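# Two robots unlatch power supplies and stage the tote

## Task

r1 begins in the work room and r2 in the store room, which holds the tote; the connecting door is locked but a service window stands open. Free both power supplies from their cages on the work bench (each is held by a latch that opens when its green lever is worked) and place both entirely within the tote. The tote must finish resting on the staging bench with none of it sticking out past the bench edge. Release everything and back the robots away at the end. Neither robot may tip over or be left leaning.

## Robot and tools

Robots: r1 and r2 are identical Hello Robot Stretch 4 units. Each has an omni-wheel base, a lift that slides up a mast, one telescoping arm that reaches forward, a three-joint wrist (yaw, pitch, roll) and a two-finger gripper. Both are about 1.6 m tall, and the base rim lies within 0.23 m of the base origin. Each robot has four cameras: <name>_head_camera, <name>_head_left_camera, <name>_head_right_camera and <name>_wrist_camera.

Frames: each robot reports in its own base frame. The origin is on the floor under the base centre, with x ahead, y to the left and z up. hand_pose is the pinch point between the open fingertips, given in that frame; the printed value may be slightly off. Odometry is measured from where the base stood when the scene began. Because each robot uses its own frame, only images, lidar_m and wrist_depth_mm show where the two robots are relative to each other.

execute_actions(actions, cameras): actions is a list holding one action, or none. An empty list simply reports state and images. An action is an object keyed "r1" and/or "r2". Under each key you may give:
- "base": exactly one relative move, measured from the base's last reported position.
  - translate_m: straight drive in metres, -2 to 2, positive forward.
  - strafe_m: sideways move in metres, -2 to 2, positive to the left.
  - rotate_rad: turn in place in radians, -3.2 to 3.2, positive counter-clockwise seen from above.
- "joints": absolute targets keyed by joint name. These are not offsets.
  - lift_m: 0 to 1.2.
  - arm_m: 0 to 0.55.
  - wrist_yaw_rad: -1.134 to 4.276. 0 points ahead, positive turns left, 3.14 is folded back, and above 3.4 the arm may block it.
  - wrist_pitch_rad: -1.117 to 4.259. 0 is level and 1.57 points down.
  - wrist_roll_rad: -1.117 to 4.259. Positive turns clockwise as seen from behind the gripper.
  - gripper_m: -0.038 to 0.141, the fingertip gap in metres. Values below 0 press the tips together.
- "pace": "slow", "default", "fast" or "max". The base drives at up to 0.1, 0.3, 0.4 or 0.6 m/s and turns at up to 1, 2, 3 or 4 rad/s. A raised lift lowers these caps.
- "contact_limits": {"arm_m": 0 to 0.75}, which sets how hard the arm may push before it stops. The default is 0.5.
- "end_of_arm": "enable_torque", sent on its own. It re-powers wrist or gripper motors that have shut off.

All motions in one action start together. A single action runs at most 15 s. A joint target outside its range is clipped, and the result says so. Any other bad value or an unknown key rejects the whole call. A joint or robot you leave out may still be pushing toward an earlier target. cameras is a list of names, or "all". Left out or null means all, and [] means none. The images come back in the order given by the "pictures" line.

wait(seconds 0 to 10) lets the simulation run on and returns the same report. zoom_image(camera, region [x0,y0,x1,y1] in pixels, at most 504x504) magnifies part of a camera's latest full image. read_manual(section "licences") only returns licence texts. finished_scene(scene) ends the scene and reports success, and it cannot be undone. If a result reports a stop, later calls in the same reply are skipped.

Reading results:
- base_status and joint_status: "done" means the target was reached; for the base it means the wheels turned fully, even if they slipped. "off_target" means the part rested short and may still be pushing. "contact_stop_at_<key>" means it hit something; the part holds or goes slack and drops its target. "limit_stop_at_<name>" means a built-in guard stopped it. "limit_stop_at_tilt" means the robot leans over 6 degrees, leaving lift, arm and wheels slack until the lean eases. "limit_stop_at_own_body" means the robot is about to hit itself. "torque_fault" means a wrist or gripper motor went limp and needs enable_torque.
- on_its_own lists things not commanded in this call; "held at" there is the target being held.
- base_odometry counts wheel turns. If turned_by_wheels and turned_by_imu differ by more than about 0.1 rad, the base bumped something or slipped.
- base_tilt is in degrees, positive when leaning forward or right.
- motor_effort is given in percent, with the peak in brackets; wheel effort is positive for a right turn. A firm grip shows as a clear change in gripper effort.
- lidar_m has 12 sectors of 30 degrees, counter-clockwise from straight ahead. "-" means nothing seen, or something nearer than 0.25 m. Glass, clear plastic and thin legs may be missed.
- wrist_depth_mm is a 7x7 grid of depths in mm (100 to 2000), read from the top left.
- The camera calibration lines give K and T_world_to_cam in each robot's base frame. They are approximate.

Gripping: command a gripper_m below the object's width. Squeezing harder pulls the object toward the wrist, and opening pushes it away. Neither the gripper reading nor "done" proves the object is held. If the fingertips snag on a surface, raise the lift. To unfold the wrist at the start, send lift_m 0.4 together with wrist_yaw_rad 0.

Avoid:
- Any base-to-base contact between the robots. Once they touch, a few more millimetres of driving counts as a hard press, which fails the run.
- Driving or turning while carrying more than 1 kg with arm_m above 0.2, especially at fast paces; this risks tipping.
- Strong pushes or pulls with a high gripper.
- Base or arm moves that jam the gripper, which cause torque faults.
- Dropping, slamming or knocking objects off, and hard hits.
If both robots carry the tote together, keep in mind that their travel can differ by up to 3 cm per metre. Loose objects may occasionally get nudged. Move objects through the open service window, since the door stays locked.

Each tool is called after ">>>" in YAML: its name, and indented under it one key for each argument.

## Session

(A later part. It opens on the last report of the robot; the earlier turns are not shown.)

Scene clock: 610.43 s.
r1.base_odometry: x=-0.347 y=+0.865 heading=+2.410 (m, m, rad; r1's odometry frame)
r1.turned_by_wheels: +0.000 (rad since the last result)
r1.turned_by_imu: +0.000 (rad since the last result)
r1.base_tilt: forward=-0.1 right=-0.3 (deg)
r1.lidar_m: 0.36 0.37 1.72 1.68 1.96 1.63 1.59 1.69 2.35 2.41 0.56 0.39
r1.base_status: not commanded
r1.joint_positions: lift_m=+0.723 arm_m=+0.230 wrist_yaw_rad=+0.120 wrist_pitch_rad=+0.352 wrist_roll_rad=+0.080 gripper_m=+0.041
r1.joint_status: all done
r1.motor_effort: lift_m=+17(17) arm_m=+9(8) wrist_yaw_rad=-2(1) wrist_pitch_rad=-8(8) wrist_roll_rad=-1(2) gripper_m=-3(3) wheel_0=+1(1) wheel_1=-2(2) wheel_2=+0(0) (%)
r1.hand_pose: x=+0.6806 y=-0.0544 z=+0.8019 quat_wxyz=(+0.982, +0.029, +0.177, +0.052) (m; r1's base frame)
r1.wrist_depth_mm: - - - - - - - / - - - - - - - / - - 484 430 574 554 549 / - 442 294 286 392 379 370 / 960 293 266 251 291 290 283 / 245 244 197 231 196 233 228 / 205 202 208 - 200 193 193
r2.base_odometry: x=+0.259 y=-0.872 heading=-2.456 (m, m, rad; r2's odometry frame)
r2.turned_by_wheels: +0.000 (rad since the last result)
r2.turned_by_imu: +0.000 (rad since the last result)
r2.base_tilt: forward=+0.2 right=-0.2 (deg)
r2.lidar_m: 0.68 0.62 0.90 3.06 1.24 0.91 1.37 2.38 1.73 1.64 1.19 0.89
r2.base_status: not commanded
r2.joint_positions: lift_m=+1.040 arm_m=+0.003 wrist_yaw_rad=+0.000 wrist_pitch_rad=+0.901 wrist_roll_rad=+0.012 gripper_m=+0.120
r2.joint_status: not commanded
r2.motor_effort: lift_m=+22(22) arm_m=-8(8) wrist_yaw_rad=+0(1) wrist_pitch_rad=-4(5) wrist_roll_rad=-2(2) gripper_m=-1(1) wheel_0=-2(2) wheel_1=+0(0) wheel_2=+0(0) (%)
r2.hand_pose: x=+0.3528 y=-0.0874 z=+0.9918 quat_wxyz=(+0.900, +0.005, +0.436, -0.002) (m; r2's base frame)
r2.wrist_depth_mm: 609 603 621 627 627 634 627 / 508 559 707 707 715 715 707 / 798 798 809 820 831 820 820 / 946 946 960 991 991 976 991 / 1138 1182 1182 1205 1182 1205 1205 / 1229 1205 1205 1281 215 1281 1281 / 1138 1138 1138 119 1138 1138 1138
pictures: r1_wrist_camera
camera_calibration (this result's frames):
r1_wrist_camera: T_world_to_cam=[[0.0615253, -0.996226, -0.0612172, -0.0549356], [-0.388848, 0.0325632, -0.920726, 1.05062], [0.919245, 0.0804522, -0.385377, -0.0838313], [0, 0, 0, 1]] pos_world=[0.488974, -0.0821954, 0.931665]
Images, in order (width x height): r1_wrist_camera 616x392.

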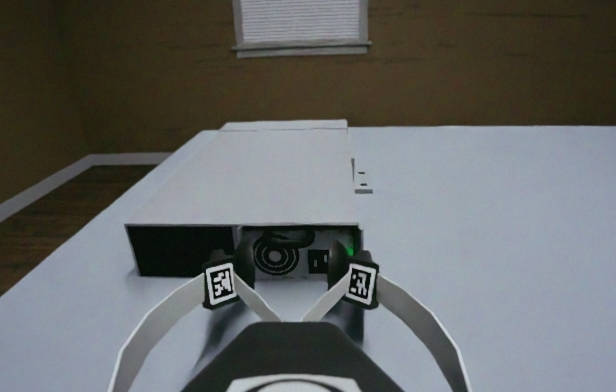

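>>> execute_actions:
  actions:
    - {"r1":{"joints":{"arm_m":0.244},"contact_limits":{"arm_m":0.25},"pace":"slow"},"r2":{"base":{"strafe_m":0.1},"pace":"fast"}}
  cameras: ["r1_wrist_camera"]

>>> zoom_image:
  camera: "r1_wrist_camera"
  region: [290, 220, 400, 290]

Scene clock: 611.93 s.
r1.base_odometry: x=-0.347 y=+0.865 heading=+2.410 (m, m, rad; r1's odometry frame)
r1.turned_by_wheels: +0.000 (rad since the last result)
r1.turned_by_imu: +0.000 (rad since the last result)
r1.base_tilt: forward=-0.1 right=-0.3 (deg)
r1.lidar_m: 0.35 0.39 1.71 1.68 1.96 1.66 1.60 1.66 2.32 2.41 0.55 0.36
r1.base_status: not commanded
r1.joint_positions: lift_m=+0.723 arm_m=+0.242 wrist_yaw_rad=+0.115 wrist_pitch_rad=+0.355 wrist_roll_rad=+0.080 gripper_m=+0.041
r1.joint_status: all done
r1.on_its_own: wrist_yaw_rad is at rest, and its effort (+14) is outside its rest range (-13 to +13)
r1.motor_effort: lift_m=+17(17) arm_m=+14(13) wrist_yaw_rad=+14(13) wrist_pitch_rad=-14(14) wrist_roll_rad=+0(0) gripper_m=+0(4) wheel_0=+2(2) wheel_1=-1(2) wheel_2=-3(3) (%)
r1.contact_limits: arm_m 0.25
r1.hand_pose: x=+0.6912 y=-0.0559 z=+0.8013 quat_wxyz=(+0.982, +0.029, +0.178, +0.049) (m; r1's base frame)
r1.wrist_depth_mm: - - - - - - - / - - - - - - - / - - 473 424 569 549 554 / - 413 291 286 389 379 373 / 960 285 242 239 291 287 282 / 244 243 198 228 193 231 229 / 204 200 207 - 199 192 193
r2.base_odometry: x=+0.322 y=-0.949 heading=-2.456 (m, m, rad; r2's odometry frame)
r2.turned_by_wheels: +0.000 (rad since the last result)
r2.turned_by_imu: +0.001 (rad since the last result)
r2.base_tilt: forward=+0.2 right=-0.2 (deg)
r2.lidar_m: 0.61 0.64 0.91 2.95 1.21 0.90 0.98 2.54 1.85 1.73 1.21 0.90
r2.base_status: done
r2.joint_positions: lift_m=+1.040 arm_m=+0.003 wrist_yaw_rad=+0.000 wrist_pitch_rad=+0.901 wrist_roll_rad=+0.012 gripper_m=+0.120
r2.joint_status: not commanded
r2.motor_effort: lift_m=+22(23) arm_m=-7(8) wrist_yaw_rad=-1(1) wrist_pitch_rad=-4(5) wrist_roll_rad=-1(1) gripper_m=+0(1) wheel_0=-1(12) wheel_1=+1(10) wheel_2=+0(1) (%)
r2.hand_pose: x=+0.3528 y=-0.0874 z=+0.9918 quat_wxyz=(+0.900, +0.005, +0.436, -0.002) (m; r2's base frame)
r2.wrist_depth_mm: 609 603 609 627 627 640 634 / 504 508 683 707 715 732 715 / 798 820 820 820 820 854 820 / 946 946 960 976 991 976 976 / 1138 1182 1182 1205 1160 1205 1229 / 1255 1182 1205 1255 215 1255 1255 / 1160 1118 1138 119 1160 1118 1138
pictures: r1_wrist_camera
camera_calibration (this result's frames):
r1_wrist_camera: T_world_to_cam=[[0.0562271, -0.996547, -0.0610971, -0.0535442], [-0.390562, 0.0343638, -0.919935, 1.05495], [0.918858, 0.0755875, -0.387282, -0.0921972], [0, 0, 0, 1]] pos_world=[0.49975, -0.0826424, 0.931505]
Images, in order (width x height): r1_wrist_camera 616x392.

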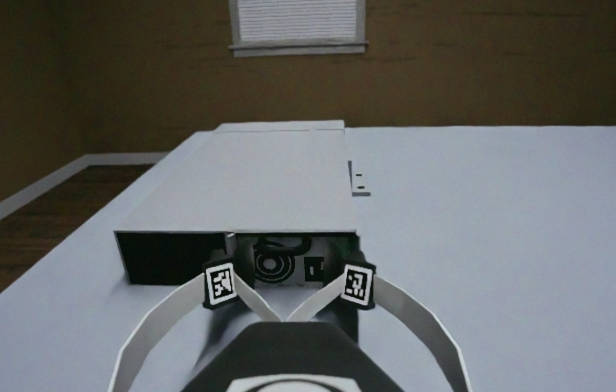

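Region (290, 220, 400, 290) of r1_wrist_camera's 616x392 image, scaled by 4.582; it fills the top 321 rows of this view, and the rest is white.

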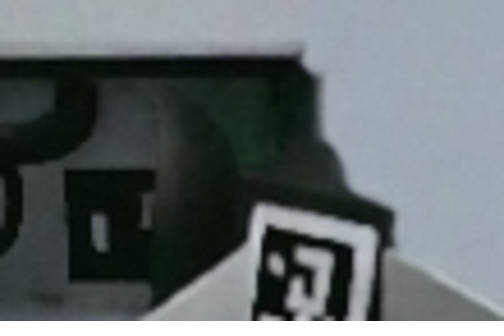

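>>> execute_actions:
  actions:
    - {"r1":{"base":{"strafe_m":0.004},"joints":{"arm_m":0.246},"pace":"slow"},"r2":{"base":{"strafe_m":0.1},"pace":"fast"}}
  cameras: ["r1_wrist_camera"]

>>> zoom_image:
  camera: "r1_wrist_camera"
  region: [290, 220, 400, 290]

Scene clock: 613.47 s.
r1.base_odometry: x=-0.350 y=+0.862 heading=+2.410 (m, m, rad; r1's odometry frame)
r1.turned_by_wheels: +0.000 (rad since the last result)
r1.turned_by_imu: +0.000 (rad since the last result)
r1.base_tilt: forward=-0.1 right=-0.4 (deg)
r1.lidar_m: 0.35 0.41 1.74 1.68 1.94 1.65 1.60 1.68 2.34 2.42 0.52 0.37
r1.base_status: done
r1.joint_positions: lift_m=+0.723 arm_m=+0.243 wrist_yaw_rad=+0.110 wrist_pitch_rad=+0.355 wrist_roll_rad=+0.080 gripper_m=+0.041
r1.joint_status: all done
r1.on_its_own: wrist_yaw_rad is at rest, and its effort (+26) is outside its rest range (-13 to +13)
r1.motor_effort: lift_m=+17(17) arm_m=+16(15) wrist_yaw_rad=+26(27) wrist_pitch_rad=-16(18) wrist_roll_rad=-1(0) gripper_m=-2(2) wheel_0=+0(1) wheel_1=+2(6) wheel_2=-7(7) (%)
r1.hand_pose: x=+0.6925 y=-0.0571 z=+0.8011 quat_wxyz=(+0.982, +0.030, +0.179, +0.047) (m; r1's base frame)
r1.wrist_depth_mm: - - - - - - - / - - - - - - - / - - 473 424 569 554 544 / - 410 290 285 387 377 368 / 946 282 243 239 291 286 282 / 244 243 197 229 194 231 229 / 204 200 207 - 201 191 192
r2.base_odometry: x=+0.385 y=-1.027 heading=-2.456 (m, m, rad; r2's odometry frame)
r2.turned_by_wheels: +0.000 (rad since the last result)
r2.turned_by_imu: +0.000 (rad since the last result)
r2.base_tilt: forward=+0.2 right=-0.2 (deg)
r2.lidar_m: 0.60 0.64 0.89 2.86 2.99 0.90 0.83 2.68 1.95 1.83 1.18 0.89
r2.base_status: done
r2.joint_positions: lift_m=+1.040 arm_m=+0.003 wrist_yaw_rad=+0.000 wrist_pitch_rad=+0.901 wrist_roll_rad=+0.012 gripper_m=+0.120
r2.joint_status: not commanded
r2.motor_effort: lift_m=+22(22) arm_m=-7(8) wrist_yaw_rad=-1(1) wrist_pitch_rad=-5(4) wrist_roll_rad=-2(1) gripper_m=-2(1) wheel_0=-2(12) wheel_1=+0(11) wheel_2=+0(3) (%)
r2.hand_pose: x=+0.3528 y=-0.0874 z=+0.9918 quat_wxyz=(+0.900, +0.005, +0.436, -0.002) (m; r2's base frame)
r2.wrist_depth_mm: 603 609 609 621 621 634 647 / 508 508 508 707 715 723 732 / 788 798 820 820 831 842 831 / 946 946 960 991 991 1008 991 / 1138 1160 1160 1182 1160 1182 1229 / 1255 1205 1205 1255 215 1229 1255 / 1138 1118 1138 119 1138 1138 1118
pictures: r1_wrist_camera
camera_calibration (this result's frames):
r1_wrist_camera: T_world_to_cam=[[0.0516942, -0.996796, -0.0610436, -0.051808], [-0.391249, 0.0360246, -0.91958, 1.05555], [0.918832, 0.0714202, -0.388133, -0.0929312], [0, 0, 0, 1]] pos_world=[0.50105, -0.0830307, 0.931434]
Images, in order (width x height): r1_wrist_camera 616x392.

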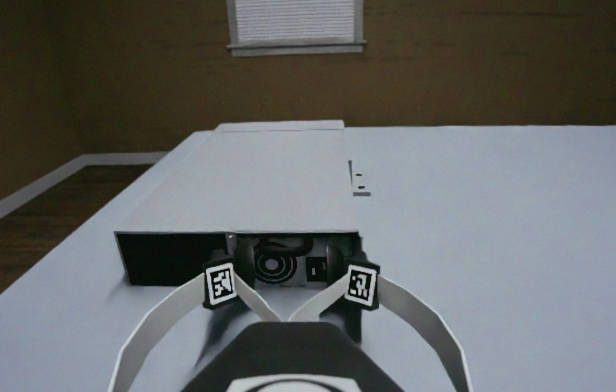

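Region (290, 220, 400, 290) of r1_wrist_camera's 616x392 image, scaled by 4.582; it fills the top 321 rows of this view, and the rest is white.

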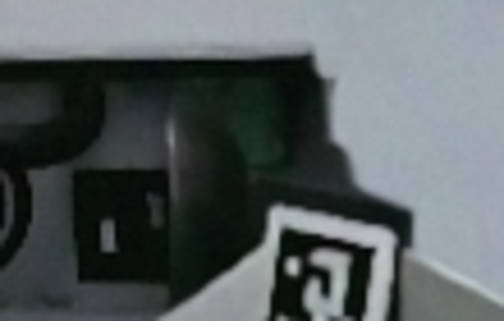

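>>> execute_actions:
  actions:
    - {"r1":{"joints":{"arm_m":0.248,"gripper_m":0.028},"pace":"slow"},"r2":{"base":{"strafe_m":0.1},"pace":"fast"}}
  cameras: ["r1_wrist_camera"]

>>> zoom_image:
  camera: "r1_wrist_camera"
  region: [290, 220, 400, 290]

Scene clock: 614.97 s.
r1.base_odometry: x=-0.350 y=+0.862 heading=+2.410 (m, m, rad; r1's odometry frame)
r1.turned_by_wheels: +0.000 (rad since the last result)
r1.turned_by_imu: +0.000 (rad since the last result)
r1.base_tilt: forward=-0.1 right=-0.3 (deg)
r1.lidar_m: 0.34 0.38 1.72 1.67 1.93 1.65 1.60 1.66 2.36 2.42 0.55 0.36
r1.base_status: not commanded
r1.joint_positions: lift_m=+0.723 arm_m=+0.245 wrist_yaw_rad=+0.113 wrist_pitch_rad=+0.356 wrist_roll_rad=+0.080 gripper_m=+0.028
r1.joint_status: all done
r1.on_its_own: wrist_yaw_rad is at rest, and its effort (+18) is outside its rest range (-13 to +13)
r1.motor_effort: lift_m=+17(17) arm_m=+15(17) wrist_yaw_rad=+18(32) wrist_pitch_rad=-18(20) wrist_roll_rad=-1(1) gripper_m=-1(1) wheel_0=+2(2) wheel_1=+2(2) wheel_2=-8(8) (%)
r1.hand_pose: x=+0.6948 y=-0.0564 z=+0.8008 quat_wxyz=(+0.982, +0.029, +0.179, +0.048) (m; r1's base frame)
r1.wrist_depth_mm: - - - - - - - / - - - - - - - / - - 466 415 564 554 539 / - 407 290 283 382 375 373 / 946 279 241 236 290 286 281 / 244 243 192 209 187 230 227 / 204 196 207 - 195 192 195
r2.base_odometry: x=+0.449 y=-1.104 heading=-2.456 (m, m, rad; r2's odometry frame)
r2.turned_by_wheels: +0.000 (rad since the last result)
r2.turned_by_imu: +0.000 (rad since the last result)
r2.base_tilt: forward=+0.1 right=-0.2 (deg)
r2.lidar_m: 0.61 0.66 0.89 2.76 2.89 0.87 0.85 2.81 2.05 1.95 1.20 0.89
r2.base_status: done
r2.joint_positions: lift_m=+1.040 arm_m=+0.003 wrist_yaw_rad=+0.000 wrist_pitch_rad=+0.901 wrist_roll_rad=+0.012 gripper_m=+0.120
r2.joint_status: not commanded
r2.motor_effort: lift_m=+22(22) arm_m=-7(7) wrist_yaw_rad=+0(1) wrist_pitch_rad=-4(4) wrist_roll_rad=-1(1) gripper_m=+0(2) wheel_0=-1(10) wheel_1=+0(11) wheel_2=+0(1) (%)
r2.hand_pose: x=+0.3528 y=-0.0874 z=+0.9918 quat_wxyz=(+0.900, +0.005, +0.436, -0.002) (m; r2's base frame)
r2.wrist_depth_mm: 609 609 603 615 627 634 640 / 504 508 508 525 715 723 732 / 798 809 809 820 831 842 842 / 931 946 960 976 991 991 991 / 1160 1160 1182 1205 1160 1229 1229 / 1255 1205 1205 1281 216 1255 1255 / 1160 1118 1138 119 1138 1118 1138
pictures: r1_wrist_camera
camera_calibration (this result's frames):
r1_wrist_camera: T_world_to_cam=[[0.0542544, -0.99666, -0.0610345, -0.0529941], [-0.392086, 0.0349512, -0.919264, 1.05647], [0.918327, 0.0738049, -0.38888, -0.0940478], [0, 0, 0, 1]] pos_world=[0.503471, -0.082801, 0.931371]
Images, in order (width x height): r1_wrist_camera 616x392.

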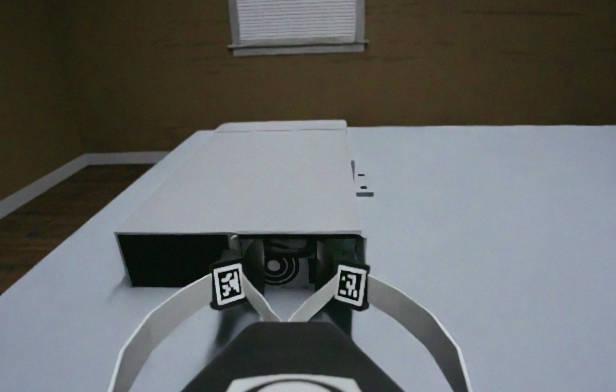

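Region (290, 220, 400, 290) of r1_wrist_camera's 616x392 image, scaled by 4.582; it fills the top 321 rows of this view, and the rest is white.

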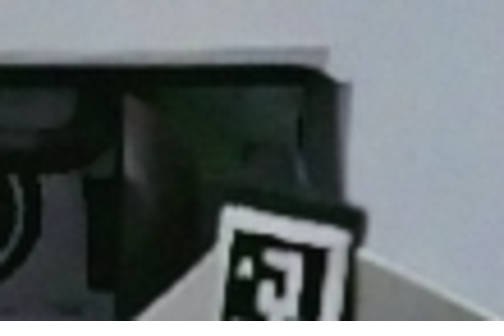

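>>> execute_actions:
  actions:
    - {"r1":{"base":{"strafe_m":0.002},"joints":{"arm_m":0.252,"gripper_m":0.012},"pace":"slow"},"r2":{"base":{"strafe_m":0.1},"pace":"fast"}}
  cameras: ["r1_wrist_camera"]

>>> zoom_image:
  camera: "r1_wrist_camera"
  region: [290, 220, 400, 290]

Scene clock: 616.47 s.
r1.base_odometry: x=-0.351 y=+0.860 heading=+2.410 (m, m, rad; r1's odometry frame)
r1.turned_by_wheels: +0.000 (rad since the last result)
r1.turned_by_imu: +0.000 (rad since the last result)
r1.base_tilt: forward=-0.1 right=-0.4 (deg)
r1.lidar_m: 0.35 0.40 1.72 1.67 1.92 1.69 1.59 1.68 2.35 2.42 0.54 0.38
r1.base_status: done
r1.joint_positions: lift_m=+0.723 arm_m=+0.249 wrist_yaw_rad=+0.112 wrist_pitch_rad=+0.358 wrist_roll_rad=+0.080 gripper_m=+0.012
r1.joint_status: all done
r1.on_its_own: wrist_yaw_rad is at rest, and its effort (+22) is outside its rest range (-13 to +13); wrist_pitch_rad is at rest, and its effort (-24) is outside its rest range (-23 to +23)
r1.motor_effort: lift_m=+17(17) arm_m=+17(18) wrist_yaw_rad=+22(29) wrist_pitch_rad=-24(25) wrist_roll_rad=-1(0) gripper_m=-10(11) wheel_0=+4(4) wheel_1=+3(4) wheel_2=-9(10) (%)
r1.hand_pose: x=+0.6982 y=-0.0566 z=+0.8003 quat_wxyz=(+0.982, +0.029, +0.180, +0.048) (m; r1's base frame)
r1.wrist_depth_mm: - - - - - - - / - - - - - - - / - - 462 413 549 544 535 / - 402 285 281 377 373 366 / 917 274 238 234 287 283 278 / 242 241 185 229 186 229 225 / 203 196 205 - 200 189 193
r2.base_odometry: x=+0.512 y=-1.181 heading=-2.456 (m, m, rad; r2's odometry frame)
r2.turned_by_wheels: +0.000 (rad since the last result)
r2.turned_by_imu: +0.001 (rad since the last result)
r2.base_tilt: forward=+0.2 right=-0.2 (deg)
r2.lidar_m: 0.61 0.67 0.90 2.66 2.78 0.90 0.84 2.96 2.14 2.06 1.23 0.65
r2.base_status: done
r2.joint_positions: lift_m=+1.040 arm_m=+0.003 wrist_yaw_rad=+0.000 wrist_pitch_rad=+0.901 wrist_roll_rad=+0.012 gripper_m=+0.120
r2.joint_status: not commanded
r2.motor_effort: lift_m=+23(22) arm_m=-7(7) wrist_yaw_rad=-1(1) wrist_pitch_rad=-5(4) wrist_roll_rad=-1(1) gripper_m=+0(1) wheel_0=-2(13) wheel_1=+1(10) wheel_2=+0(1) (%)
r2.hand_pose: x=+0.3528 y=-0.0874 z=+0.9918 quat_wxyz=(+0.900, +0.005, +0.436, -0.002) (m; r2's base frame)
r2.wrist_depth_mm: 603 609 609 615 615 634 647 / 508 508 508 508 544 723 732 / 809 798 809 820 831 831 842 / 931 946 946 976 991 1008 1025 / 1160 1160 1182 1205 1182 1255 1229 / 1255 1205 1205 1255 216 1255 1255 / 1138 1160 1138 119 1138 1118 1138
pictures: r1_wrist_camera
camera_calibration (this result's frames):
r1_wrist_camera: T_world_to_cam=[[0.053332, -0.996717, -0.0609233, -0.0529061], [-0.393785, 0.0350739, -0.918533, 1.05797], [0.917654, 0.0729779, -0.390621, -0.0955634], [0, 0, 0, 1]] pos_world=[0.507127, -0.0828653, 0.931225]
Images, in order (width x height): r1_wrist_camera 616x392.

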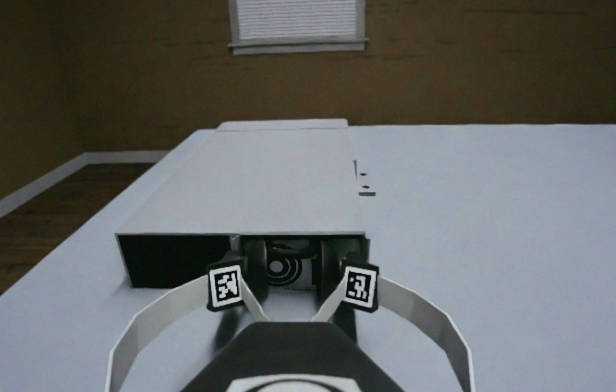

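Region (290, 220, 400, 290) of r1_wrist_camera's 616x392 image, scaled by 4.582; it fills the top 321 rows of this view, and the rest is white.

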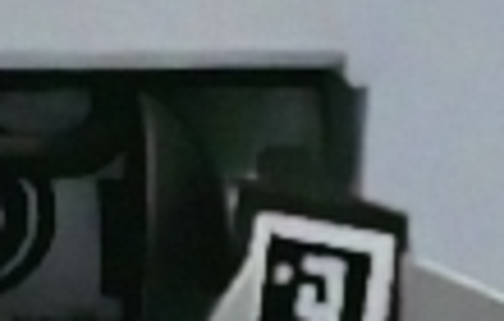

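>>> execute_actions:
  actions:
    - {"r1":{"joints":{"arm_m":0.255,"gripper_m":-0.012,"lift_m":0.721},"pace":"slow"},"r2":{"base":{"strafe_m":0.12},"pace":"fast"}}
  cameras: []

>>> execute_actions:
  actions:
    - {"r1":{"joints":{"arm_m":0.26,"gripper_m":-0.038,"lift_m":0.718},"pace":"slow"},"r2":{"base":{"strafe_m":0.12},"pace":"fast"}}
  cameras: []

>>> execute_actions:
  actions:
    - {"r1":{"joints":{"arm_m":0.25},"pace":"slow"}}
  cameras: ["r1_wrist_camera"]

>>> zoom_image:
  camera: "r1_wrist_camera"
  region: [290, 220, 400, 290]

Scene clock: 618.13 s.
r1.base_odometry: x=-0.351 y=+0.861 heading=+2.410 (m, m, rad; r1's odometry frame)
r1.turned_by_wheels: +0.000 (rad since the last result)
r1.turned_by_imu: +0.005 (rad since the last result)
r1.base_tilt: forward=+0.0 right=-0.4 (deg)
r1.lidar_m: 0.35 0.38 1.71 1.66 1.94 1.70 1.59 1.67 2.33 2.41 0.52 0.40
r1.base_status: not commanded
r1.joint_positions: lift_m=+0.721 arm_m=+0.253 wrist_yaw_rad=+0.113 wrist_pitch_rad=+0.357 wrist_roll_rad=+0.080 gripper_m=-0.011
r1.joint_status: all done
r1.on_its_own: wrist_yaw_rad is at rest, and its effort (+18) is outside its rest range (-13 to +13)
r1.motor_effort: lift_m=+17(16) arm_m=+11(18) wrist_yaw_rad=+18(33) wrist_pitch_rad=-20(24) wrist_roll_rad=-2(2) gripper_m=-24(23) wheel_0=+0(5) wheel_1=+0(4) wheel_2=-6(10) (%)
r1.hand_pose: x=+0.7025 y=-0.0563 z=+0.7987 quat_wxyz=(+0.982, +0.029, +0.179, +0.049) (m; r1's base frame)
r1.wrist_depth_mm: - - - - - - - / - - - - - - - / - - 459 404 549 535 525 / - 397 282 274 373 368 366 / 931 271 232 229 272 281 276 / 238 227 185 225 187 224 223 / 200 196 203 - 198 188 191
r2.base_odometry: x=+0.588 y=-1.274 heading=-2.456 (m, m, rad; r2's odometry frame)
r2.turned_by_wheels: +0.000 (rad since the last result)
r2.turned_by_imu: +0.000 (rad since the last result)
r2.base_tilt: forward=+0.1 right=-0.2 (deg)
r2.lidar_m: 0.61 0.65 1.22 2.53 2.63 0.86 0.82 3.14 2.27 2.19 1.23 0.65
r2.base_status: done
r2.joint_positions: lift_m=+1.040 arm_m=+0.003 wrist_yaw_rad=+0.000 wrist_pitch_rad=+0.901 wrist_roll_rad=+0.012 gripper_m=+0.120
r2.joint_status: not commanded
r2.motor_effort: lift_m=+23(22) arm_m=-7(7) wrist_yaw_rad=-1(1) wrist_pitch_rad=-4(5) wrist_roll_rad=-2(3) gripper_m=-1(0) wheel_0=-2(12) wheel_1=+1(10) wheel_2=+0(1) (%)
r2.hand_pose: x=+0.3528 y=-0.0874 z=+0.9918 quat_wxyz=(+0.900, +0.005, +0.436, -0.002) (m; r2's base frame)
r2.wrist_depth_mm: 609 609 609 609 603 621 640 / 508 508 508 504 504 544 732 / 798 798 820 809 831 842 866 / 946 946 976 991 976 1008 1025 / 1160 1160 1182 1229 1182 1255 1255 / 1255 1229 1205 1255 216 1255 1255 / 1138 1118 1118 119 1138 1138 1118
pictures: none
No camera images: the call's "cameras" was empty. Leave "cameras" out to get every camera's image.

Scene clock: 619.60 s.
r1.base_odometry: x=-0.351 y=+0.861 heading=+2.410 (m, m, rad; r1's odometry frame)
r1.turned_by_wheels: +0.000 (rad since the last result)
r1.turned_by_imu: +0.000 (rad since the last result)
r1.base_tilt: forward=-0.1 right=-0.4 (deg)
r1.lidar_m: 0.36 0.37 1.74 1.69 1.92 1.66 1.59 1.71 2.33 2.41 0.54 0.38
r1.base_status: not commanded
r1.joint_positions: lift_m=+0.718 arm_m=+0.258 wrist_yaw_rad=+0.115 wrist_pitch_rad=+0.356 wrist_roll_rad=+0.080 gripper_m=-0.037
r1.joint_status: all done
r1.on_its_own: wrist_yaw_rad is at rest, and its effort (+14) is outside its rest range (-13 to +13)
r1.motor_effort: lift_m=+17(18) arm_m=+10(17) wrist_yaw_rad=+14(25) wrist_pitch_rad=-20(20) wrist_roll_rad=-2(2) gripper_m=-26(28) wheel_0=+1(1) wheel_1=+1(2) wheel_2=-4(7) (%)
r1.hand_pose: x=+0.7076 y=-0.0558 z=+0.7958 quat_wxyz=(+0.982, +0.029, +0.179, +0.049) (m; r1's base frame)
r1.wrist_depth_mm: - - - - - - - / - - - - - - - / - - 445 394 539 530 521 / - 394 274 268 368 364 357 / 946 267 229 224 268 277 270 / 234 215 184 222 182 212 220 / 196 193 200 - 194 184 187
r2.base_odometry: x=+0.664 y=-1.367 heading=-2.456 (m, m, rad; r2's odometry frame)
r2.turned_by_wheels: +0.000 (rad since the last result)
r2.turned_by_imu: +0.000 (rad since the last result)
r2.base_tilt: forward=+0.1 right=-0.2 (deg)
r2.lidar_m: 0.63 0.67 1.22 2.41 2.53 0.88 0.85 0.88 2.40 2.28 1.24 0.66
r2.base_status: done
r2.joint_positions: lift_m=+1.040 arm_m=+0.003 wrist_yaw_rad=+0.000 wrist_pitch_rad=+0.901 wrist_roll_rad=+0.012 gripper_m=+0.120
r2.joint_status: not commanded
r2.motor_effort: lift_m=+22(22) arm_m=-8(7) wrist_yaw_rad=-1(1) wrist_pitch_rad=-4(5) wrist_roll_rad=+0(1) gripper_m=-1(0) wheel_0=-2(12) wheel_1=+0(11) wheel_2=+0(1) (%)
r2.hand_pose: x=+0.3528 y=-0.0874 z=+0.9918 quat_wxyz=(+0.900, +0.005, +0.436, -0.002) (m; r2's base frame)
r2.wrist_depth_mm: 609 609 609 609 609 609 634 / 500 508 508 504 500 504 539 / 798 809 809 820 831 842 854 / 946 960 960 976 991 991 1025 / 1138 1160 1182 1182 1182 1229 1281 / 1281 1182 1205 1229 215 1255 1281 / 1138 1138 1138 119 1160 1118 1138
pictures: none
No camera images: the call's "cameras" was empty. Leave "cameras" out to get every camera's image.

Scene clock: 620.53 s.
r1.base_odometry: x=-0.351 y=+0.861 heading=+2.410 (m, m, rad; r1's odometry frame)
r1.turned_by_wheels: +0.000 (rad since the last result)
r1.turned_by_imu: +0.000 (rad since the last result)
r1.base_tilt: forward=+0.0 right=-0.4 (deg)
r1.lidar_m: 0.36 0.40 1.74 1.64 1.92 1.67 1.61 1.70 2.34 2.41 0.53 0.38
r1.base_status: not commanded
r1.joint_positions: lift_m=+0.718 arm_m=+0.253 wrist_yaw_rad=+0.121 wrist_pitch_rad=+0.353 wrist_roll_rad=+0.080 gripper_m=-0.037
r1.joint_status: all done
r1.motor_effort: lift_m=+19(19) arm_m=-15(14) wrist_yaw_rad=-4(14) wrist_pitch_rad=-10(17) wrist_roll_rad=-3(1) gripper_m=-32(33) wheel_0=-3(3) wheel_1=-2(2) wheel_2=+3(5) (%)
r1.hand_pose: x=+0.7028 y=-0.0542 z=+0.7965 quat_wxyz=(+0.982, +0.029, +0.177, +0.052) (m; r1's base frame)
r1.wrist_depth_mm: - - - - - - - / - - - - - - - / - - 455 397 539 539 525 / - 421 276 271 368 364 362 / 946 268 231 226 270 278 273 / 235 216 182 221 182 221 220 / 197 193 200 - 196 186 187
r2.base_odometry: x=+0.664 y=-1.367 heading=-2.456 (m, m, rad; r2's odometry frame)
r2.turned_by_wheels: +0.000 (rad since the last result)
r2.turned_by_imu: +0.000 (rad since the last result)
r2.base_tilt: forward=+0.1 right=-0.2 (deg)
r2.lidar_m: 0.61 0.65 1.21 2.43 2.53 0.90 0.81 0.90 2.40 2.28 1.25 0.66
r2.base_status: not commanded
r2.joint_positions: lift_m=+1.040 arm_m=+0.003 wrist_yaw_rad=+0.000 wrist_pitch_rad=+0.901 wrist_roll_rad=+0.012 gripper_m=+0.120
r2.joint_status: not commanded
r2.motor_effort: lift_m=+22(22) arm_m=-8(7) wrist_yaw_rad=-1(1) wrist_pitch_rad=-4(4) wrist_roll_rad=-1(1) gripper_m=+0(0) wheel_0=-2(2) wheel_1=+0(1) wheel_2=+0(1) (%)
r2.hand_pose: x=+0.3528 y=-0.0874 z=+0.9918 quat_wxyz=(+0.900, +0.005, +0.436, -0.002) (m; r2's base frame)
r2.wrist_depth_mm: 609 609 609 609 615 603 634 / 504 504 504 508 508 504 535 / 798 809 820 820 831 842 842 / 960 946 960 976 991 1008 1008 / 1160 1160 1182 1182 1182 1229 1255 / 1281 1229 1205 1229 215 1255 1255 / 1138 1138 1138 119 1118 1118 1138
pictures: r1_wrist_camera
camera_calibration (this result's frames):
r1_wrist_camera: T_world_to_cam=[[0.0621347, -0.996193, -0.0611403, -0.0569472], [-0.389294, 0.0322167, -0.92055, 1.05449], [0.919015, 0.0809996, -0.38581, -0.10576], [0, 0, 0, 1]] pos_world=[0.511242, -0.0821363, 0.92643]
Images, in order (width x height): r1_wrist_camera 616x392.

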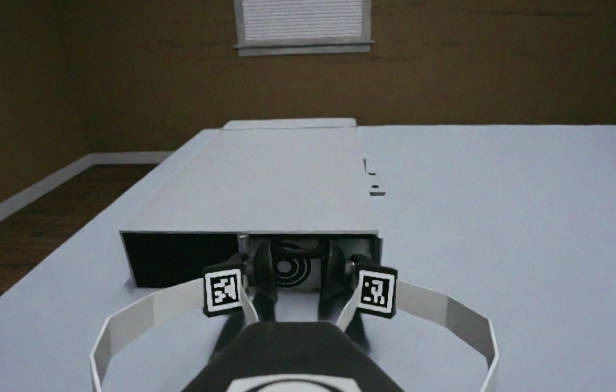

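Region (290, 220, 400, 290) of r1_wrist_camera's 616x392 image, scaled by 4.582; it fills the top 321 rows of this view, and the rest is white.

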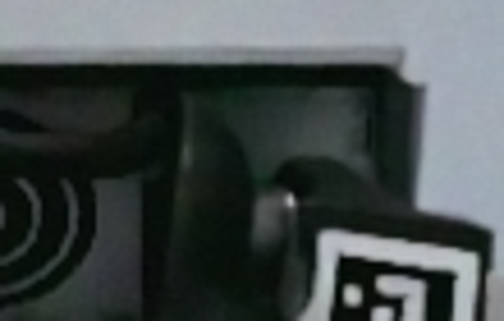

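>>> execute_actions:
  actions:
    - {"r1":{"joints":{"arm_m":0.247},"pace":"slow"}}
  cameras: ["r1_wrist_camera"]

Scene clock: 621.30 s.
r1.base_odometry: x=-0.351 y=+0.861 heading=+2.410 (m, m, rad; r1's odometry frame)
r1.turned_by_wheels: +0.000 (rad since the last result)
r1.turned_by_imu: +0.000 (rad since the last result)
r1.base_tilt: forward=+0.0 right=-0.4 (deg)
r1.lidar_m: 0.35 0.39 1.74 1.65 1.94 1.68 1.60 1.68 2.32 2.42 0.54 0.37
r1.base_status: not commanded
r1.joint_positions: lift_m=+0.718 arm_m=+0.250 wrist_yaw_rad=+0.121 wrist_pitch_rad=+0.352 wrist_roll_rad=+0.080 gripper_m=-0.037
r1.joint_status: all done
r1.motor_effort: lift_m=+19(19) arm_m=-15(14) wrist_yaw_rad=-4(4) wrist_pitch_rad=-7(8) wrist_roll_rad=-3(0) gripper_m=-30(31) wheel_0=-3(3) wheel_1=-2(2) wheel_2=+4(4) (%)
r1.hand_pose: x=+0.6998 y=-0.0541 z=+0.7967 quat_wxyz=(+0.982, +0.029, +0.177, +0.052) (m; r1's base frame)
r1.wrist_depth_mm: - - - - - - - / - - - - - - - / - - 455 407 549 539 535 / - 427 278 273 370 368 359 / 960 278 230 223 268 279 273 / 236 216 182 223 182 221 222 / 198 193 200 - 195 186 189
r2.base_odometry: x=+0.664 y=-1.367 heading=-2.456 (m, m, rad; r2's odometry frame)
r2.turned_by_wheels: +0.000 (rad since the last result)
r2.turned_by_imu: +0.000 (rad since the last result)
r2.base_tilt: forward=+0.2 right=-0.2 (deg)
r2.lidar_m: 0.61 0.66 1.25 2.43 2.54 0.90 0.84 0.92 2.40 2.30 1.24 0.66
r2.base_status: not commanded
r2.joint_positions: lift_m=+1.040 arm_m=+0.003 wrist_yaw_rad=+0.000 wrist_pitch_rad=+0.901 wrist_roll_rad=+0.012 gripper_m=+0.120
r2.joint_status: not commanded
r2.motor_effort: lift_m=+23(23) arm_m=-7(7) wrist_yaw_rad=-1(0) wrist_pitch_rad=-5(4) wrist_roll_rad=+0(2) gripper_m=-1(1) wheel_0=-2(2) wheel_1=+0(1) wheel_2=+0(0) (%)
r2.hand_pose: x=+0.3528 y=-0.0874 z=+0.9918 quat_wxyz=(+0.900, +0.005, +0.436, -0.002) (m; r2's base frame)
r2.wrist_depth_mm: 609 609 609 609 609 609 627 / 504 504 508 508 504 504 544 / 798 809 809 820 831 842 842 / 946 960 976 991 991 991 1025 / 1138 1160 1182 1205 1182 1229 1255 / 1255 1205 1205 1229 215 1255 1255 / 1138 1118 1138 119 1138 1118 1160
pictures: r1_wrist_camera
camera_calibration (this result's frames):
r1_wrist_camera: T_world_to_cam=[[0.06257, -0.996164, -0.061176, -0.0569118], [-0.388749, 0.032129, -0.920783, 1.05329], [0.919216, 0.0813955, -0.385248, -0.103584], [0, 0, 0, 1]] pos_world=[0.508244, -0.0821034, 0.926467]
Images, in order (width x height): r1_wrist_camera 616x392.

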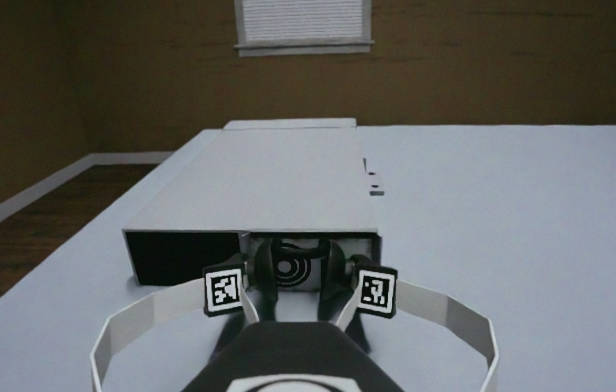

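It's moving.

>>> execute_actions:
  actions:
    - {"r1":{"joints":{"arm_m":0.24},"pace":"slow"}}
  cameras: []

>>> execute_actions:
  actions:
    - {"r1":{"joints":{"arm_m":0.16},"pace":"slow"},"r2":{"base":{"translate_m":0.08}}}
  cameras: ["r1_wrist_camera"]

Scene clock: 622.17 s.
r1.base_odometry: x=-0.351 y=+0.861 heading=+2.410 (m, m, rad; r1's odometry frame)
r1.turned_by_wheels: +0.000 (rad since the last result)
r1.turned_by_imu: +0.000 (rad since the last result)
r1.base_tilt: forward=-0.1 right=-0.3 (deg)
r1.lidar_m: 0.38 0.39 1.72 1.70 1.95 1.66 1.60 1.70 2.31 2.43 0.53 0.40
r1.base_status: not commanded
r1.joint_positions: lift_m=+0.718 arm_m=+0.241 wrist_yaw_rad=+0.118 wrist_pitch_rad=+0.357 wrist_roll_rad=+0.080 gripper_m=-0.037
r1.joint_status: all done
r1.motor_effort: lift_m=+21(21) arm_m=-8(16) wrist_yaw_rad=+5(16) wrist_pitch_rad=-20(30) wrist_roll_rad=-3(1) gripper_m=-18(32) wheel_0=-1(3) wheel_1=+0(2) wheel_2=-1(4) (%)
r1.hand_pose: x=+0.6911 y=-0.0550 z=+0.7953 quat_wxyz=(+0.982, +0.029, +0.179, +0.051) (m; r1's base frame)
r1.wrist_depth_mm: - - - - - - - / - - - - - - - / - - 449 394 525 521 512 / - 389 272 266 362 362 351 / 946 278 272 222 266 273 268 / 233 231 183 200 179 221 216 / 196 191 199 - 193 183 186
r2.base_odometry: x=+0.664 y=-1.367 heading=-2.456 (m, m, rad; r2's odometry frame)
r2.turned_by_wheels: +0.000 (rad since the last result)
r2.turned_by_imu: +0.000 (rad since the last result)
r2.base_tilt: forward=+0.2 right=-0.2 (deg)
r2.lidar_m: 0.61 0.65 1.22 2.43 2.53 0.89 0.82 0.88 2.37 2.28 1.23 0.65
r2.base_status: not commanded
r2.joint_positions: lift_m=+1.040 arm_m=+0.003 wrist_yaw_rad=+0.000 wrist_pitch_rad=+0.901 wrist_roll_rad=+0.012 gripper_m=+0.120
r2.joint_status: not commanded
r2.motor_effort: lift_m=+22(22) arm_m=-7(7) wrist_yaw_rad=+0(1) wrist_pitch_rad=-4(5) wrist_roll_rad=-2(2) gripper_m=-1(1) wheel_0=-2(2) wheel_1=+1(0) wheel_2=+0(0) (%)
r2.hand_pose: x=+0.3528 y=-0.0874 z=+0.9918 quat_wxyz=(+0.900, +0.005, +0.436, -0.002) (m; r2's base frame)
r2.wrist_depth_mm: 609 609 615 615 603 603 634 / 504 508 504 504 504 508 539 / 798 809 820 809 831 842 854 / 946 946 976 976 991 991 1025 / 1160 1182 1182 1205 1182 1229 1255 / 1255 1205 1182 1255 215 1255 1255 / 1138 1118 1138 119 1138 1118 1138
pictures: none
No camera images: the call's "cameras" was empty. Leave "cameras" out to get every camera's image.

Scene clock: 624.23 s.
r1.base_odometry: x=-0.351 y=+0.861 heading=+2.410 (m, m, rad; r1's odometry frame)
r1.turned_by_wheels: +0.000 (rad since the last result)
r1.turned_by_imu: +0.000 (rad since the last result)
r1.base_tilt: forward=-0.1 right=-0.4 (deg)
r1.lidar_m: 0.39 0.39 1.72 1.68 1.91 1.68 1.59 1.67 2.35 2.43 0.54 0.40
r1.base_status: not commanded
r1.joint_positions: lift_m=+0.718 arm_m=+0.162 wrist_yaw_rad=+0.120 wrist_pitch_rad=+0.352 wrist_roll_rad=+0.080 gripper_m=-0.037
r1.joint_status: all done
r1.motor_effort: lift_m=+21(21) arm_m=-9(8) wrist_yaw_rad=-1(5) wrist_pitch_rad=-7(20) wrist_roll_rad=+0(0) gripper_m=-20(18) wheel_0=-1(1) wheel_1=+0(0) wheel_2=-1(1) (%)
r1.hand_pose: x=+0.6118 y=-0.0544 z=+0.7965 quat_wxyz=(+0.982, +0.029, +0.177, +0.052) (m; r1's base frame)
r1.wrist_depth_mm: - - - - - - - / - - - - - - - / - - 469 407 554 544 525 / - 433 357 312 375 370 362 / 1618 298 294 289 286 279 274 / 236 227 182 199 179 226 221 / 198 195 202 - 196 186 190
r2.base_odometry: x=+0.602 y=-1.418 heading=-2.456 (m, m, rad; r2's odometry frame)
r2.turned_by_wheels: +0.000 (rad since the last result)
r2.turned_by_imu: +0.001 (rad since the last result)
r2.base_tilt: forward=+0.2 right=-0.2 (deg)
r2.lidar_m: 0.54 0.57 1.11 2.44 2.51 0.97 0.92 0.96 2.41 2.29 1.12 0.56
r2.base_status: done
r2.joint_positions: lift_m=+1.040 arm_m=+0.003 wrist_yaw_rad=+0.000 wrist_pitch_rad=+0.901 wrist_roll_rad=+0.012 gripper_m=+0.120
r2.joint_status: not commanded
r2.motor_effort: lift_m=+22(22) arm_m=-7(7) wrist_yaw_rad=+0(1) wrist_pitch_rad=-5(4) wrist_roll_rad=+0(1) gripper_m=-1(1) wheel_0=+3(7) wheel_1=+2(6) wheel_2=-2(10) (%)
r2.hand_pose: x=+0.3528 y=-0.0874 z=+0.9918 quat_wxyz=(+0.900, +0.005, +0.436, -0.002) (m; r2's base frame)
r2.wrist_depth_mm: 615 609 615 615 609 603 559 / 508 508 508 508 504 504 521 / 433 433 436 442 442 439 442 / 831 831 842 842 866 866 891 / 991 1008 1025 1060 1025 1060 1098 / 1205 1182 1182 1229 215 1229 1255 / 1138 1098 1138 119 1118 1118 1138
pictures: r1_wrist_camera
camera_calibration (this result's frames):
r1_wrist_camera: T_world_to_cam=[[0.061482, -0.996223, -0.0613091, -0.0509325], [-0.388804, 0.0326687, -0.920741, 1.01895], [0.919267, 0.0804462, -0.385327, -0.0226972], [0, 0, 0, 1]] pos_world=[0.420168, -0.082202, 0.92632]
Images, in order (width x height): r1_wrist_camera 616x392.

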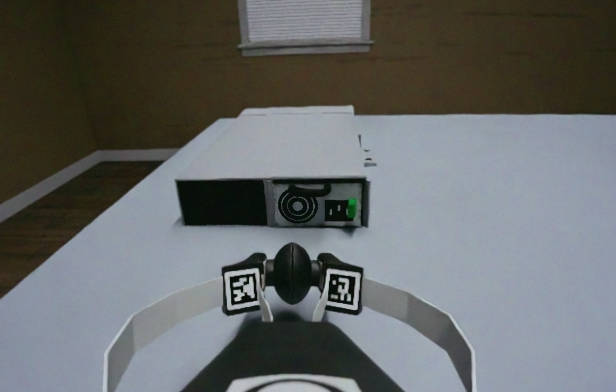

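>>> execute_actions:
  actions:
    - {"r1":{"base":{"strafe_m":0.027},"joints":{"lift_m":0.765,"wrist_yaw_rad":0.02,"gripper_m":0.045,"arm_m":0.22},"pace":"slow"}}
  cameras: ["r1_wrist_camera"]

Scene clock: 627.50 s.
r1.base_odometry: x=-0.369 y=+0.841 heading=+2.410 (m, m, rad; r1's odometry frame)
r1.turned_by_wheels: +0.000 (rad since the last result)
r1.turned_by_imu: +0.000 (rad since the last result)
r1.base_tilt: forward=-0.1 right=-0.4 (deg)
r1.lidar_m: 0.36 0.40 1.67 1.64 1.89 1.68 1.60 1.69 2.34 2.46 0.55 0.36
r1.base_status: done
r1.joint_positions: lift_m=+0.765 arm_m=+0.218 wrist_yaw_rad=+0.020 wrist_pitch_rad=+0.352 wrist_roll_rad=+0.080 gripper_m=+0.045
r1.joint_status: all done
r1.motor_effort: lift_m=+23(24) arm_m=+9(7) wrist_yaw_rad=-3(4) wrist_pitch_rad=-7(9) wrist_roll_rad=-2(1) gripper_m=-2(20) wheel_0=+0(3) wheel_1=+0(5) wheel_2=+0(0) (%)
r1.hand_pose: x=+0.6618 y=-0.0820 z=+0.8434 quat_wxyz=(+0.984, +0.038, +0.176, +0.003) (m; r1's base frame)
r1.wrist_depth_mm: - - - - - - - / - - - - - - - / - - - - - - 683 / - - 397 387 488 477 469 / 1756 382 294 291 364 362 353 / 1308 296 198 289 198 290 285 / 257 252 259 - 249 241 243
r2.base_odometry: x=+0.602 y=-1.418 heading=-2.456 (m, m, rad; r2's odometry frame)
r2.turned_by_wheels: +0.000 (rad since the last result)
r2.turned_by_imu: +0.001 (rad since the last result)
r2.base_tilt: forward=+0.1 right=-0.2 (deg)
r2.lidar_m: 0.53 0.58 1.13 2.42 2.52 0.97 0.91 0.97 2.40 2.29 1.11 0.57
r2.base_status: not commanded
r2.joint_positions: lift_m=+1.040 arm_m=+0.003 wrist_yaw_rad=+0.000 wrist_pitch_rad=+0.901 wrist_roll_rad=+0.012 gripper_m=+0.120
r2.joint_status: not commanded
r2.motor_effort: lift_m=+22(22) arm_m=-7(7) wrist_yaw_rad=+0(1) wrist_pitch_rad=-4(5) wrist_roll_rad=-1(3) gripper_m=-2(2) wheel_0=+3(3) wheel_1=+2(3) wheel_2=-3(2) (%)
r2.hand_pose: x=+0.3528 y=-0.0874 z=+0.9918 quat_wxyz=(+0.900, +0.005, +0.436, -0.002) (m; r2's base frame)
r2.wrist_depth_mm: 603 615 603 609 603 609 564 / 508 508 508 504 508 504 521 / 433 433 436 439 445 442 442 / 820 831 842 854 866 866 878 / 1008 1008 1025 1042 1025 1078 1098 / 1229 1160 1182 1255 216 1229 1255 / 1138 1118 1138 119 1138 1138 1138
pictures: r1_wrist_camera
camera_calibration (this result's frames):
r1_wrist_camera: T_world_to_cam=[[-0.0380937, -0.997391, -0.061314, -0.0127839], [-0.383536, 0.0712524, -0.920773, 1.08215], [0.92274, -0.0115595, -0.38525, -0.05831], [0, 0, 0, 1]] pos_world=[0.46836, -0.0905301, 0.973162]
Images, in order (width x height): r1_wrist_camera 616x392.

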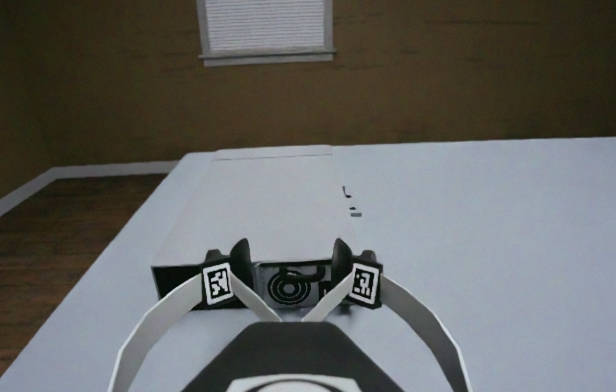

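>>> execute_actions:
  actions:
    - {"r1":{"base":{"strafe_m":-0.007},"joints":{"arm_m":0.241},"pace":"slow"}}
  cameras: []

>>> execute_actions:
  actions:
    - {"r1":{"joints":{"lift_m":0.745},"pace":"slow"}}
  cameras: ["r1_wrist_camera"]

>>> zoom_image:
  camera: "r1_wrist_camera"
  region: [190, 200, 410, 340]

Scene clock: 628.97 s.
r1.base_odometry: x=-0.364 y=+0.846 heading=+2.410 (m, m, rad; r1's odometry frame)
r1.turned_by_wheels: +0.000 (rad since the last result)
r1.turned_by_imu: +0.000 (rad since the last result)
r1.base_tilt: forward=-0.1 right=-0.4 (deg)
r1.lidar_m: 0.37 0.41 1.69 1.63 1.89 1.67 1.61 1.67 2.36 2.43 0.52 0.38
r1.base_status: done
r1.joint_positions: lift_m=+0.765 arm_m=+0.239 wrist_yaw_rad=+0.020 wrist_pitch_rad=+0.352 wrist_roll_rad=+0.080 gripper_m=+0.045
r1.joint_status: all done
r1.motor_effort: lift_m=+23(23) arm_m=+9(4) wrist_yaw_rad=-1(1) wrist_pitch_rad=-8(9) wrist_roll_rad=-3(0) gripper_m=-2(3) wheel_0=-1(1) wheel_1=+1(5) wheel_2=+0(1) (%)
r1.hand_pose: x=+0.6828 y=-0.0820 z=+0.8434 quat_wxyz=(+0.984, +0.038, +0.176, +0.003) (m; r1's base frame)
r1.wrist_depth_mm: - - - - - - - / - - - - - - - / - - - - - - - / - - 397 387 492 477 469 / 1756 364 283 291 368 362 355 / 329 293 198 250 198 289 285 / 256 251 259 - 249 240 241
r2.base_odometry: x=+0.602 y=-1.418 heading=-2.456 (m, m, rad; r2's odometry frame)
r2.turned_by_wheels: +0.000 (rad since the last result)
r2.turned_by_imu: +0.000 (rad since the last result)
r2.base_tilt: forward=+0.1 right=-0.2 (deg)
r2.lidar_m: 0.52 0.57 1.12 2.41 2.55 0.99 0.91 0.98 2.40 2.29 1.12 0.57
r2.base_status: not commanded
r2.joint_positions: lift_m=+1.040 arm_m=+0.003 wrist_yaw_rad=+0.000 wrist_pitch_rad=+0.901 wrist_roll_rad=+0.012 gripper_m=+0.120
r2.joint_status: not commanded
r2.motor_effort: lift_m=+23(22) arm_m=-7(7) wrist_yaw_rad=-1(1) wrist_pitch_rad=-5(5) wrist_roll_rad=-2(4) gripper_m=-1(1) wheel_0=+3(3) wheel_1=+2(2) wheel_2=-2(2) (%)
r2.hand_pose: x=+0.3528 y=-0.0874 z=+0.9918 quat_wxyz=(+0.900, +0.005, +0.436, -0.002) (m; r2's base frame)
r2.wrist_depth_mm: 609 609 609 609 603 603 564 / 508 504 508 504 504 504 517 / 433 433 430 439 445 442 445 / 831 831 831 854 866 878 878 / 1008 1008 1042 1042 1025 1078 1098 / 1229 1160 1205 1229 215 1255 1255 / 1138 1118 1160 119 1138 1118 1160
pictures: none
No camera images: the call's "cameras" was empty. Leave "cameras" out to get every camera's image.

Scene clock: 629.90 s.
r1.base_odometry: x=-0.364 y=+0.846 heading=+2.410 (m, m, rad; r1's odometry frame)
r1.turned_by_wheels: +0.000 (rad since the last result)
r1.turned_by_imu: +0.000 (rad since the last result)
r1.base_tilt: forward=-0.1 right=-0.3 (deg)
r1.lidar_m: 0.37 0.38 1.70 1.66 1.89 1.66 1.60 1.71 2.34 2.43 0.55 0.37
r1.base_status: not commanded
r1.joint_positions: lift_m=+0.745 arm_m=+0.239 wrist_yaw_rad=+0.020 wrist_pitch_rad=+0.352 wrist_roll_rad=+0.080 gripper_m=+0.045
r1.joint_status: all done
r1.motor_effort: lift_m=+17(22) arm_m=+9(9) wrist_yaw_rad=-2(1) wrist_pitch_rad=-8(8) wrist_roll_rad=-2(3) gripper_m=-1(2) wheel_0=+0(1) wheel_1=+1(1) wheel_2=+0(0) (%)
r1.hand_pose: x=+0.6828 y=-0.0820 z=+0.8239 quat_wxyz=(+0.984, +0.038, +0.176, +0.003) (m; r1's base frame)
r1.wrist_depth_mm: - - - - - - - / - - - - - - - / - - - 597 654 640 621 / - 539 345 340 439 430 424 / 1756 317 262 256 330 327 322 / 276 266 198 260 198 263 259 / 232 228 236 - 225 217 218
r2.base_odometry: x=+0.602 y=-1.418 heading=-2.456 (m, m, rad; r2's odometry frame)
r2.turned_by_wheels: +0.000 (rad since the last result)
r2.turned_by_imu: +0.000 (rad since the last result)
r2.base_tilt: forward=+0.2 right=-0.2 (deg)
r2.lidar_m: 0.53 0.56 1.13 2.43 2.54 0.96 0.91 0.98 2.40 2.28 1.12 0.58
r2.base_status: not commanded
r2.joint_positions: lift_m=+1.040 arm_m=+0.003 wrist_yaw_rad=+0.000 wrist_pitch_rad=+0.901 wrist_roll_rad=+0.012 gripper_m=+0.120
r2.joint_status: not commanded
r2.motor_effort: lift_m=+22(22) arm_m=-7(7) wrist_yaw_rad=-1(1) wrist_pitch_rad=-4(4) wrist_roll_rad=+0(1) gripper_m=-2(0) wheel_0=+3(3) wheel_1=+3(2) wheel_2=-3(3) (%)
r2.hand_pose: x=+0.3528 y=-0.0874 z=+0.9918 quat_wxyz=(+0.900, +0.005, +0.436, -0.002) (m; r2's base frame)
r2.wrist_depth_mm: 609 603 609 609 609 603 564 / 504 504 504 504 504 508 525 / 433 433 436 442 445 445 442 / 820 820 842 854 854 866 891 / 991 1008 1042 1060 1008 1060 1078 / 1205 1160 1205 1229 215 1255 1229 / 1160 1118 1160 119 1160 1138 1138
pictures: r1_wrist_camera
camera_calibration (this result's frames):
r1_wrist_camera: T_world_to_cam=[[-0.0381179, -0.99739, -0.0613139, -0.0131694], [-0.383534, 0.0712617, -0.920773, 1.07225], [0.92274, -0.011582, -0.38525, -0.0852012], [0, 0, 0, 1]] pos_world=[0.489361, -0.090532, 0.953666]
Images, in order (width x height): r1_wrist_camera 616x392.

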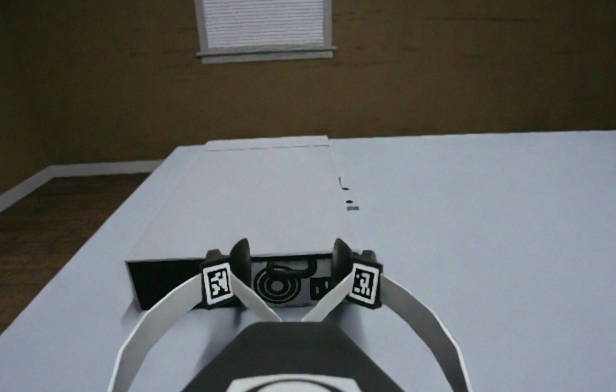

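Region (190, 200, 410, 340) of r1_wrist_camera's 616x392 image, scaled by 2.291; it fills the top 321 rows of this view, and the rest is white.

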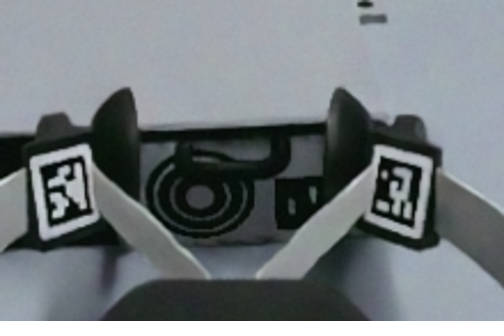

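>>> execute_actions:
  actions:
    - {"r1":{"joints":{"gripper_m":0.031,"arm_m":0.245,"lift_m":0.742},"contact_limits":{"arm_m":0.2},"pace":"slow"}}
  cameras: ["r1_wrist_camera"]

>>> zoom_image:
  camera: "r1_wrist_camera"
  region: [190, 200, 410, 340]

Scene clock: 631.07 s.
r1.base_odometry: x=-0.364 y=+0.846 heading=+2.410 (m, m, rad; r1's odometry frame)
r1.turned_by_wheels: +0.000 (rad since the last result)
r1.turned_by_imu: +0.000 (rad since the last result)
r1.base_tilt: forward=+0.0 right=-0.4 (deg)
r1.lidar_m: 0.36 0.39 1.69 1.64 1.90 1.68 1.60 1.71 2.35 2.44 0.57 0.39
r1.base_status: not commanded
r1.joint_positions: lift_m=+0.742 arm_m=+0.243 wrist_yaw_rad=+0.020 wrist_pitch_rad=+0.352 wrist_roll_rad=+0.080 gripper_m=+0.031
r1.joint_status: all done
r1.motor_effort: lift_m=+17(17) arm_m=+9(11) wrist_yaw_rad=-2(3) wrist_pitch_rad=-7(8) wrist_roll_rad=-3(1) gripper_m=-2(6) wheel_0=-1(0) wheel_1=+1(1) wheel_2=+0(0) (%)
r1.contact_limits: arm_m 0.2
r1.hand_pose: x=+0.6868 y=-0.0820 z=+0.8209 quat_wxyz=(+0.984, +0.038, +0.176, +0.003) (m; r1's base frame)
r1.wrist_depth_mm: - - - - - - - / - - - - - - - / - - 627 591 640 627 615 / - 496 338 334 430 424 415 / 1708 310 268 250 327 322 317 / 272 263 193 256 189 258 254 / 229 221 232 - 219 214 215
r2.base_odometry: x=+0.602 y=-1.418 heading=-2.456 (m, m, rad; r2's odometry frame)
r2.turned_by_wheels: +0.000 (rad since the last result)
r2.turned_by_imu: +0.000 (rad since the last result)
r2.base_tilt: forward=+0.1 right=-0.2 (deg)
r2.lidar_m: 0.54 0.59 1.11 2.42 2.53 0.95 0.92 0.98 2.40 2.29 1.10 0.57
r2.base_status: not commanded
r2.joint_positions: lift_m=+1.040 arm_m=+0.003 wrist_yaw_rad=+0.000 wrist_pitch_rad=+0.901 wrist_roll_rad=+0.012 gripper_m=+0.120
r2.joint_status: not commanded
r2.motor_effort: lift_m=+22(22) arm_m=-7(7) wrist_yaw_rad=-1(0) wrist_pitch_rad=-4(5) wrist_roll_rad=-2(0) gripper_m=-1(1) wheel_0=+3(3) wheel_1=+2(2) wheel_2=-2(2) (%)
r2.hand_pose: x=+0.3528 y=-0.0874 z=+0.9918 quat_wxyz=(+0.900, +0.005, +0.436, -0.002) (m; r2's base frame)
r2.wrist_depth_mm: 609 609 615 603 609 603 564 / 504 508 504 504 504 500 521 / 433 436 436 439 442 445 442 / 831 831 842 854 866 866 891 / 1008 1025 1025 1042 1025 1078 1078 / 1205 1182 1205 1229 216 1229 1229 / 1138 1118 1118 119 1118 1118 1138
pictures: r1_wrist_camera
camera_calibration (this result's frames):
r1_wrist_camera: T_world_to_cam=[[-0.0381181, -0.99739, -0.061314, -0.0131996], [-0.383534, 0.0712619, -0.920773, 1.07104], [0.92274, -0.0115821, -0.38525, -0.0900435], [0, 0, 0, 1]] pos_world=[0.493362, -0.0905321, 0.950682]
Images, in order (width x height): r1_wrist_camera 616x392.

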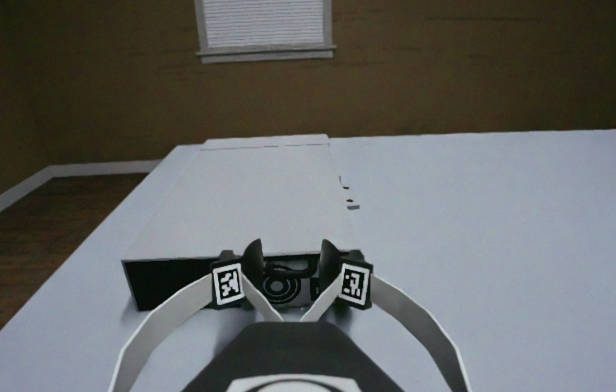

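Region (190, 200, 410, 340) of r1_wrist_camera's 616x392 image, scaled by 2.291; it fills the top 321 rows of this view, and the rest is white.

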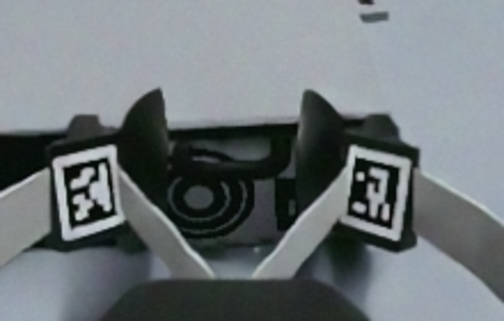

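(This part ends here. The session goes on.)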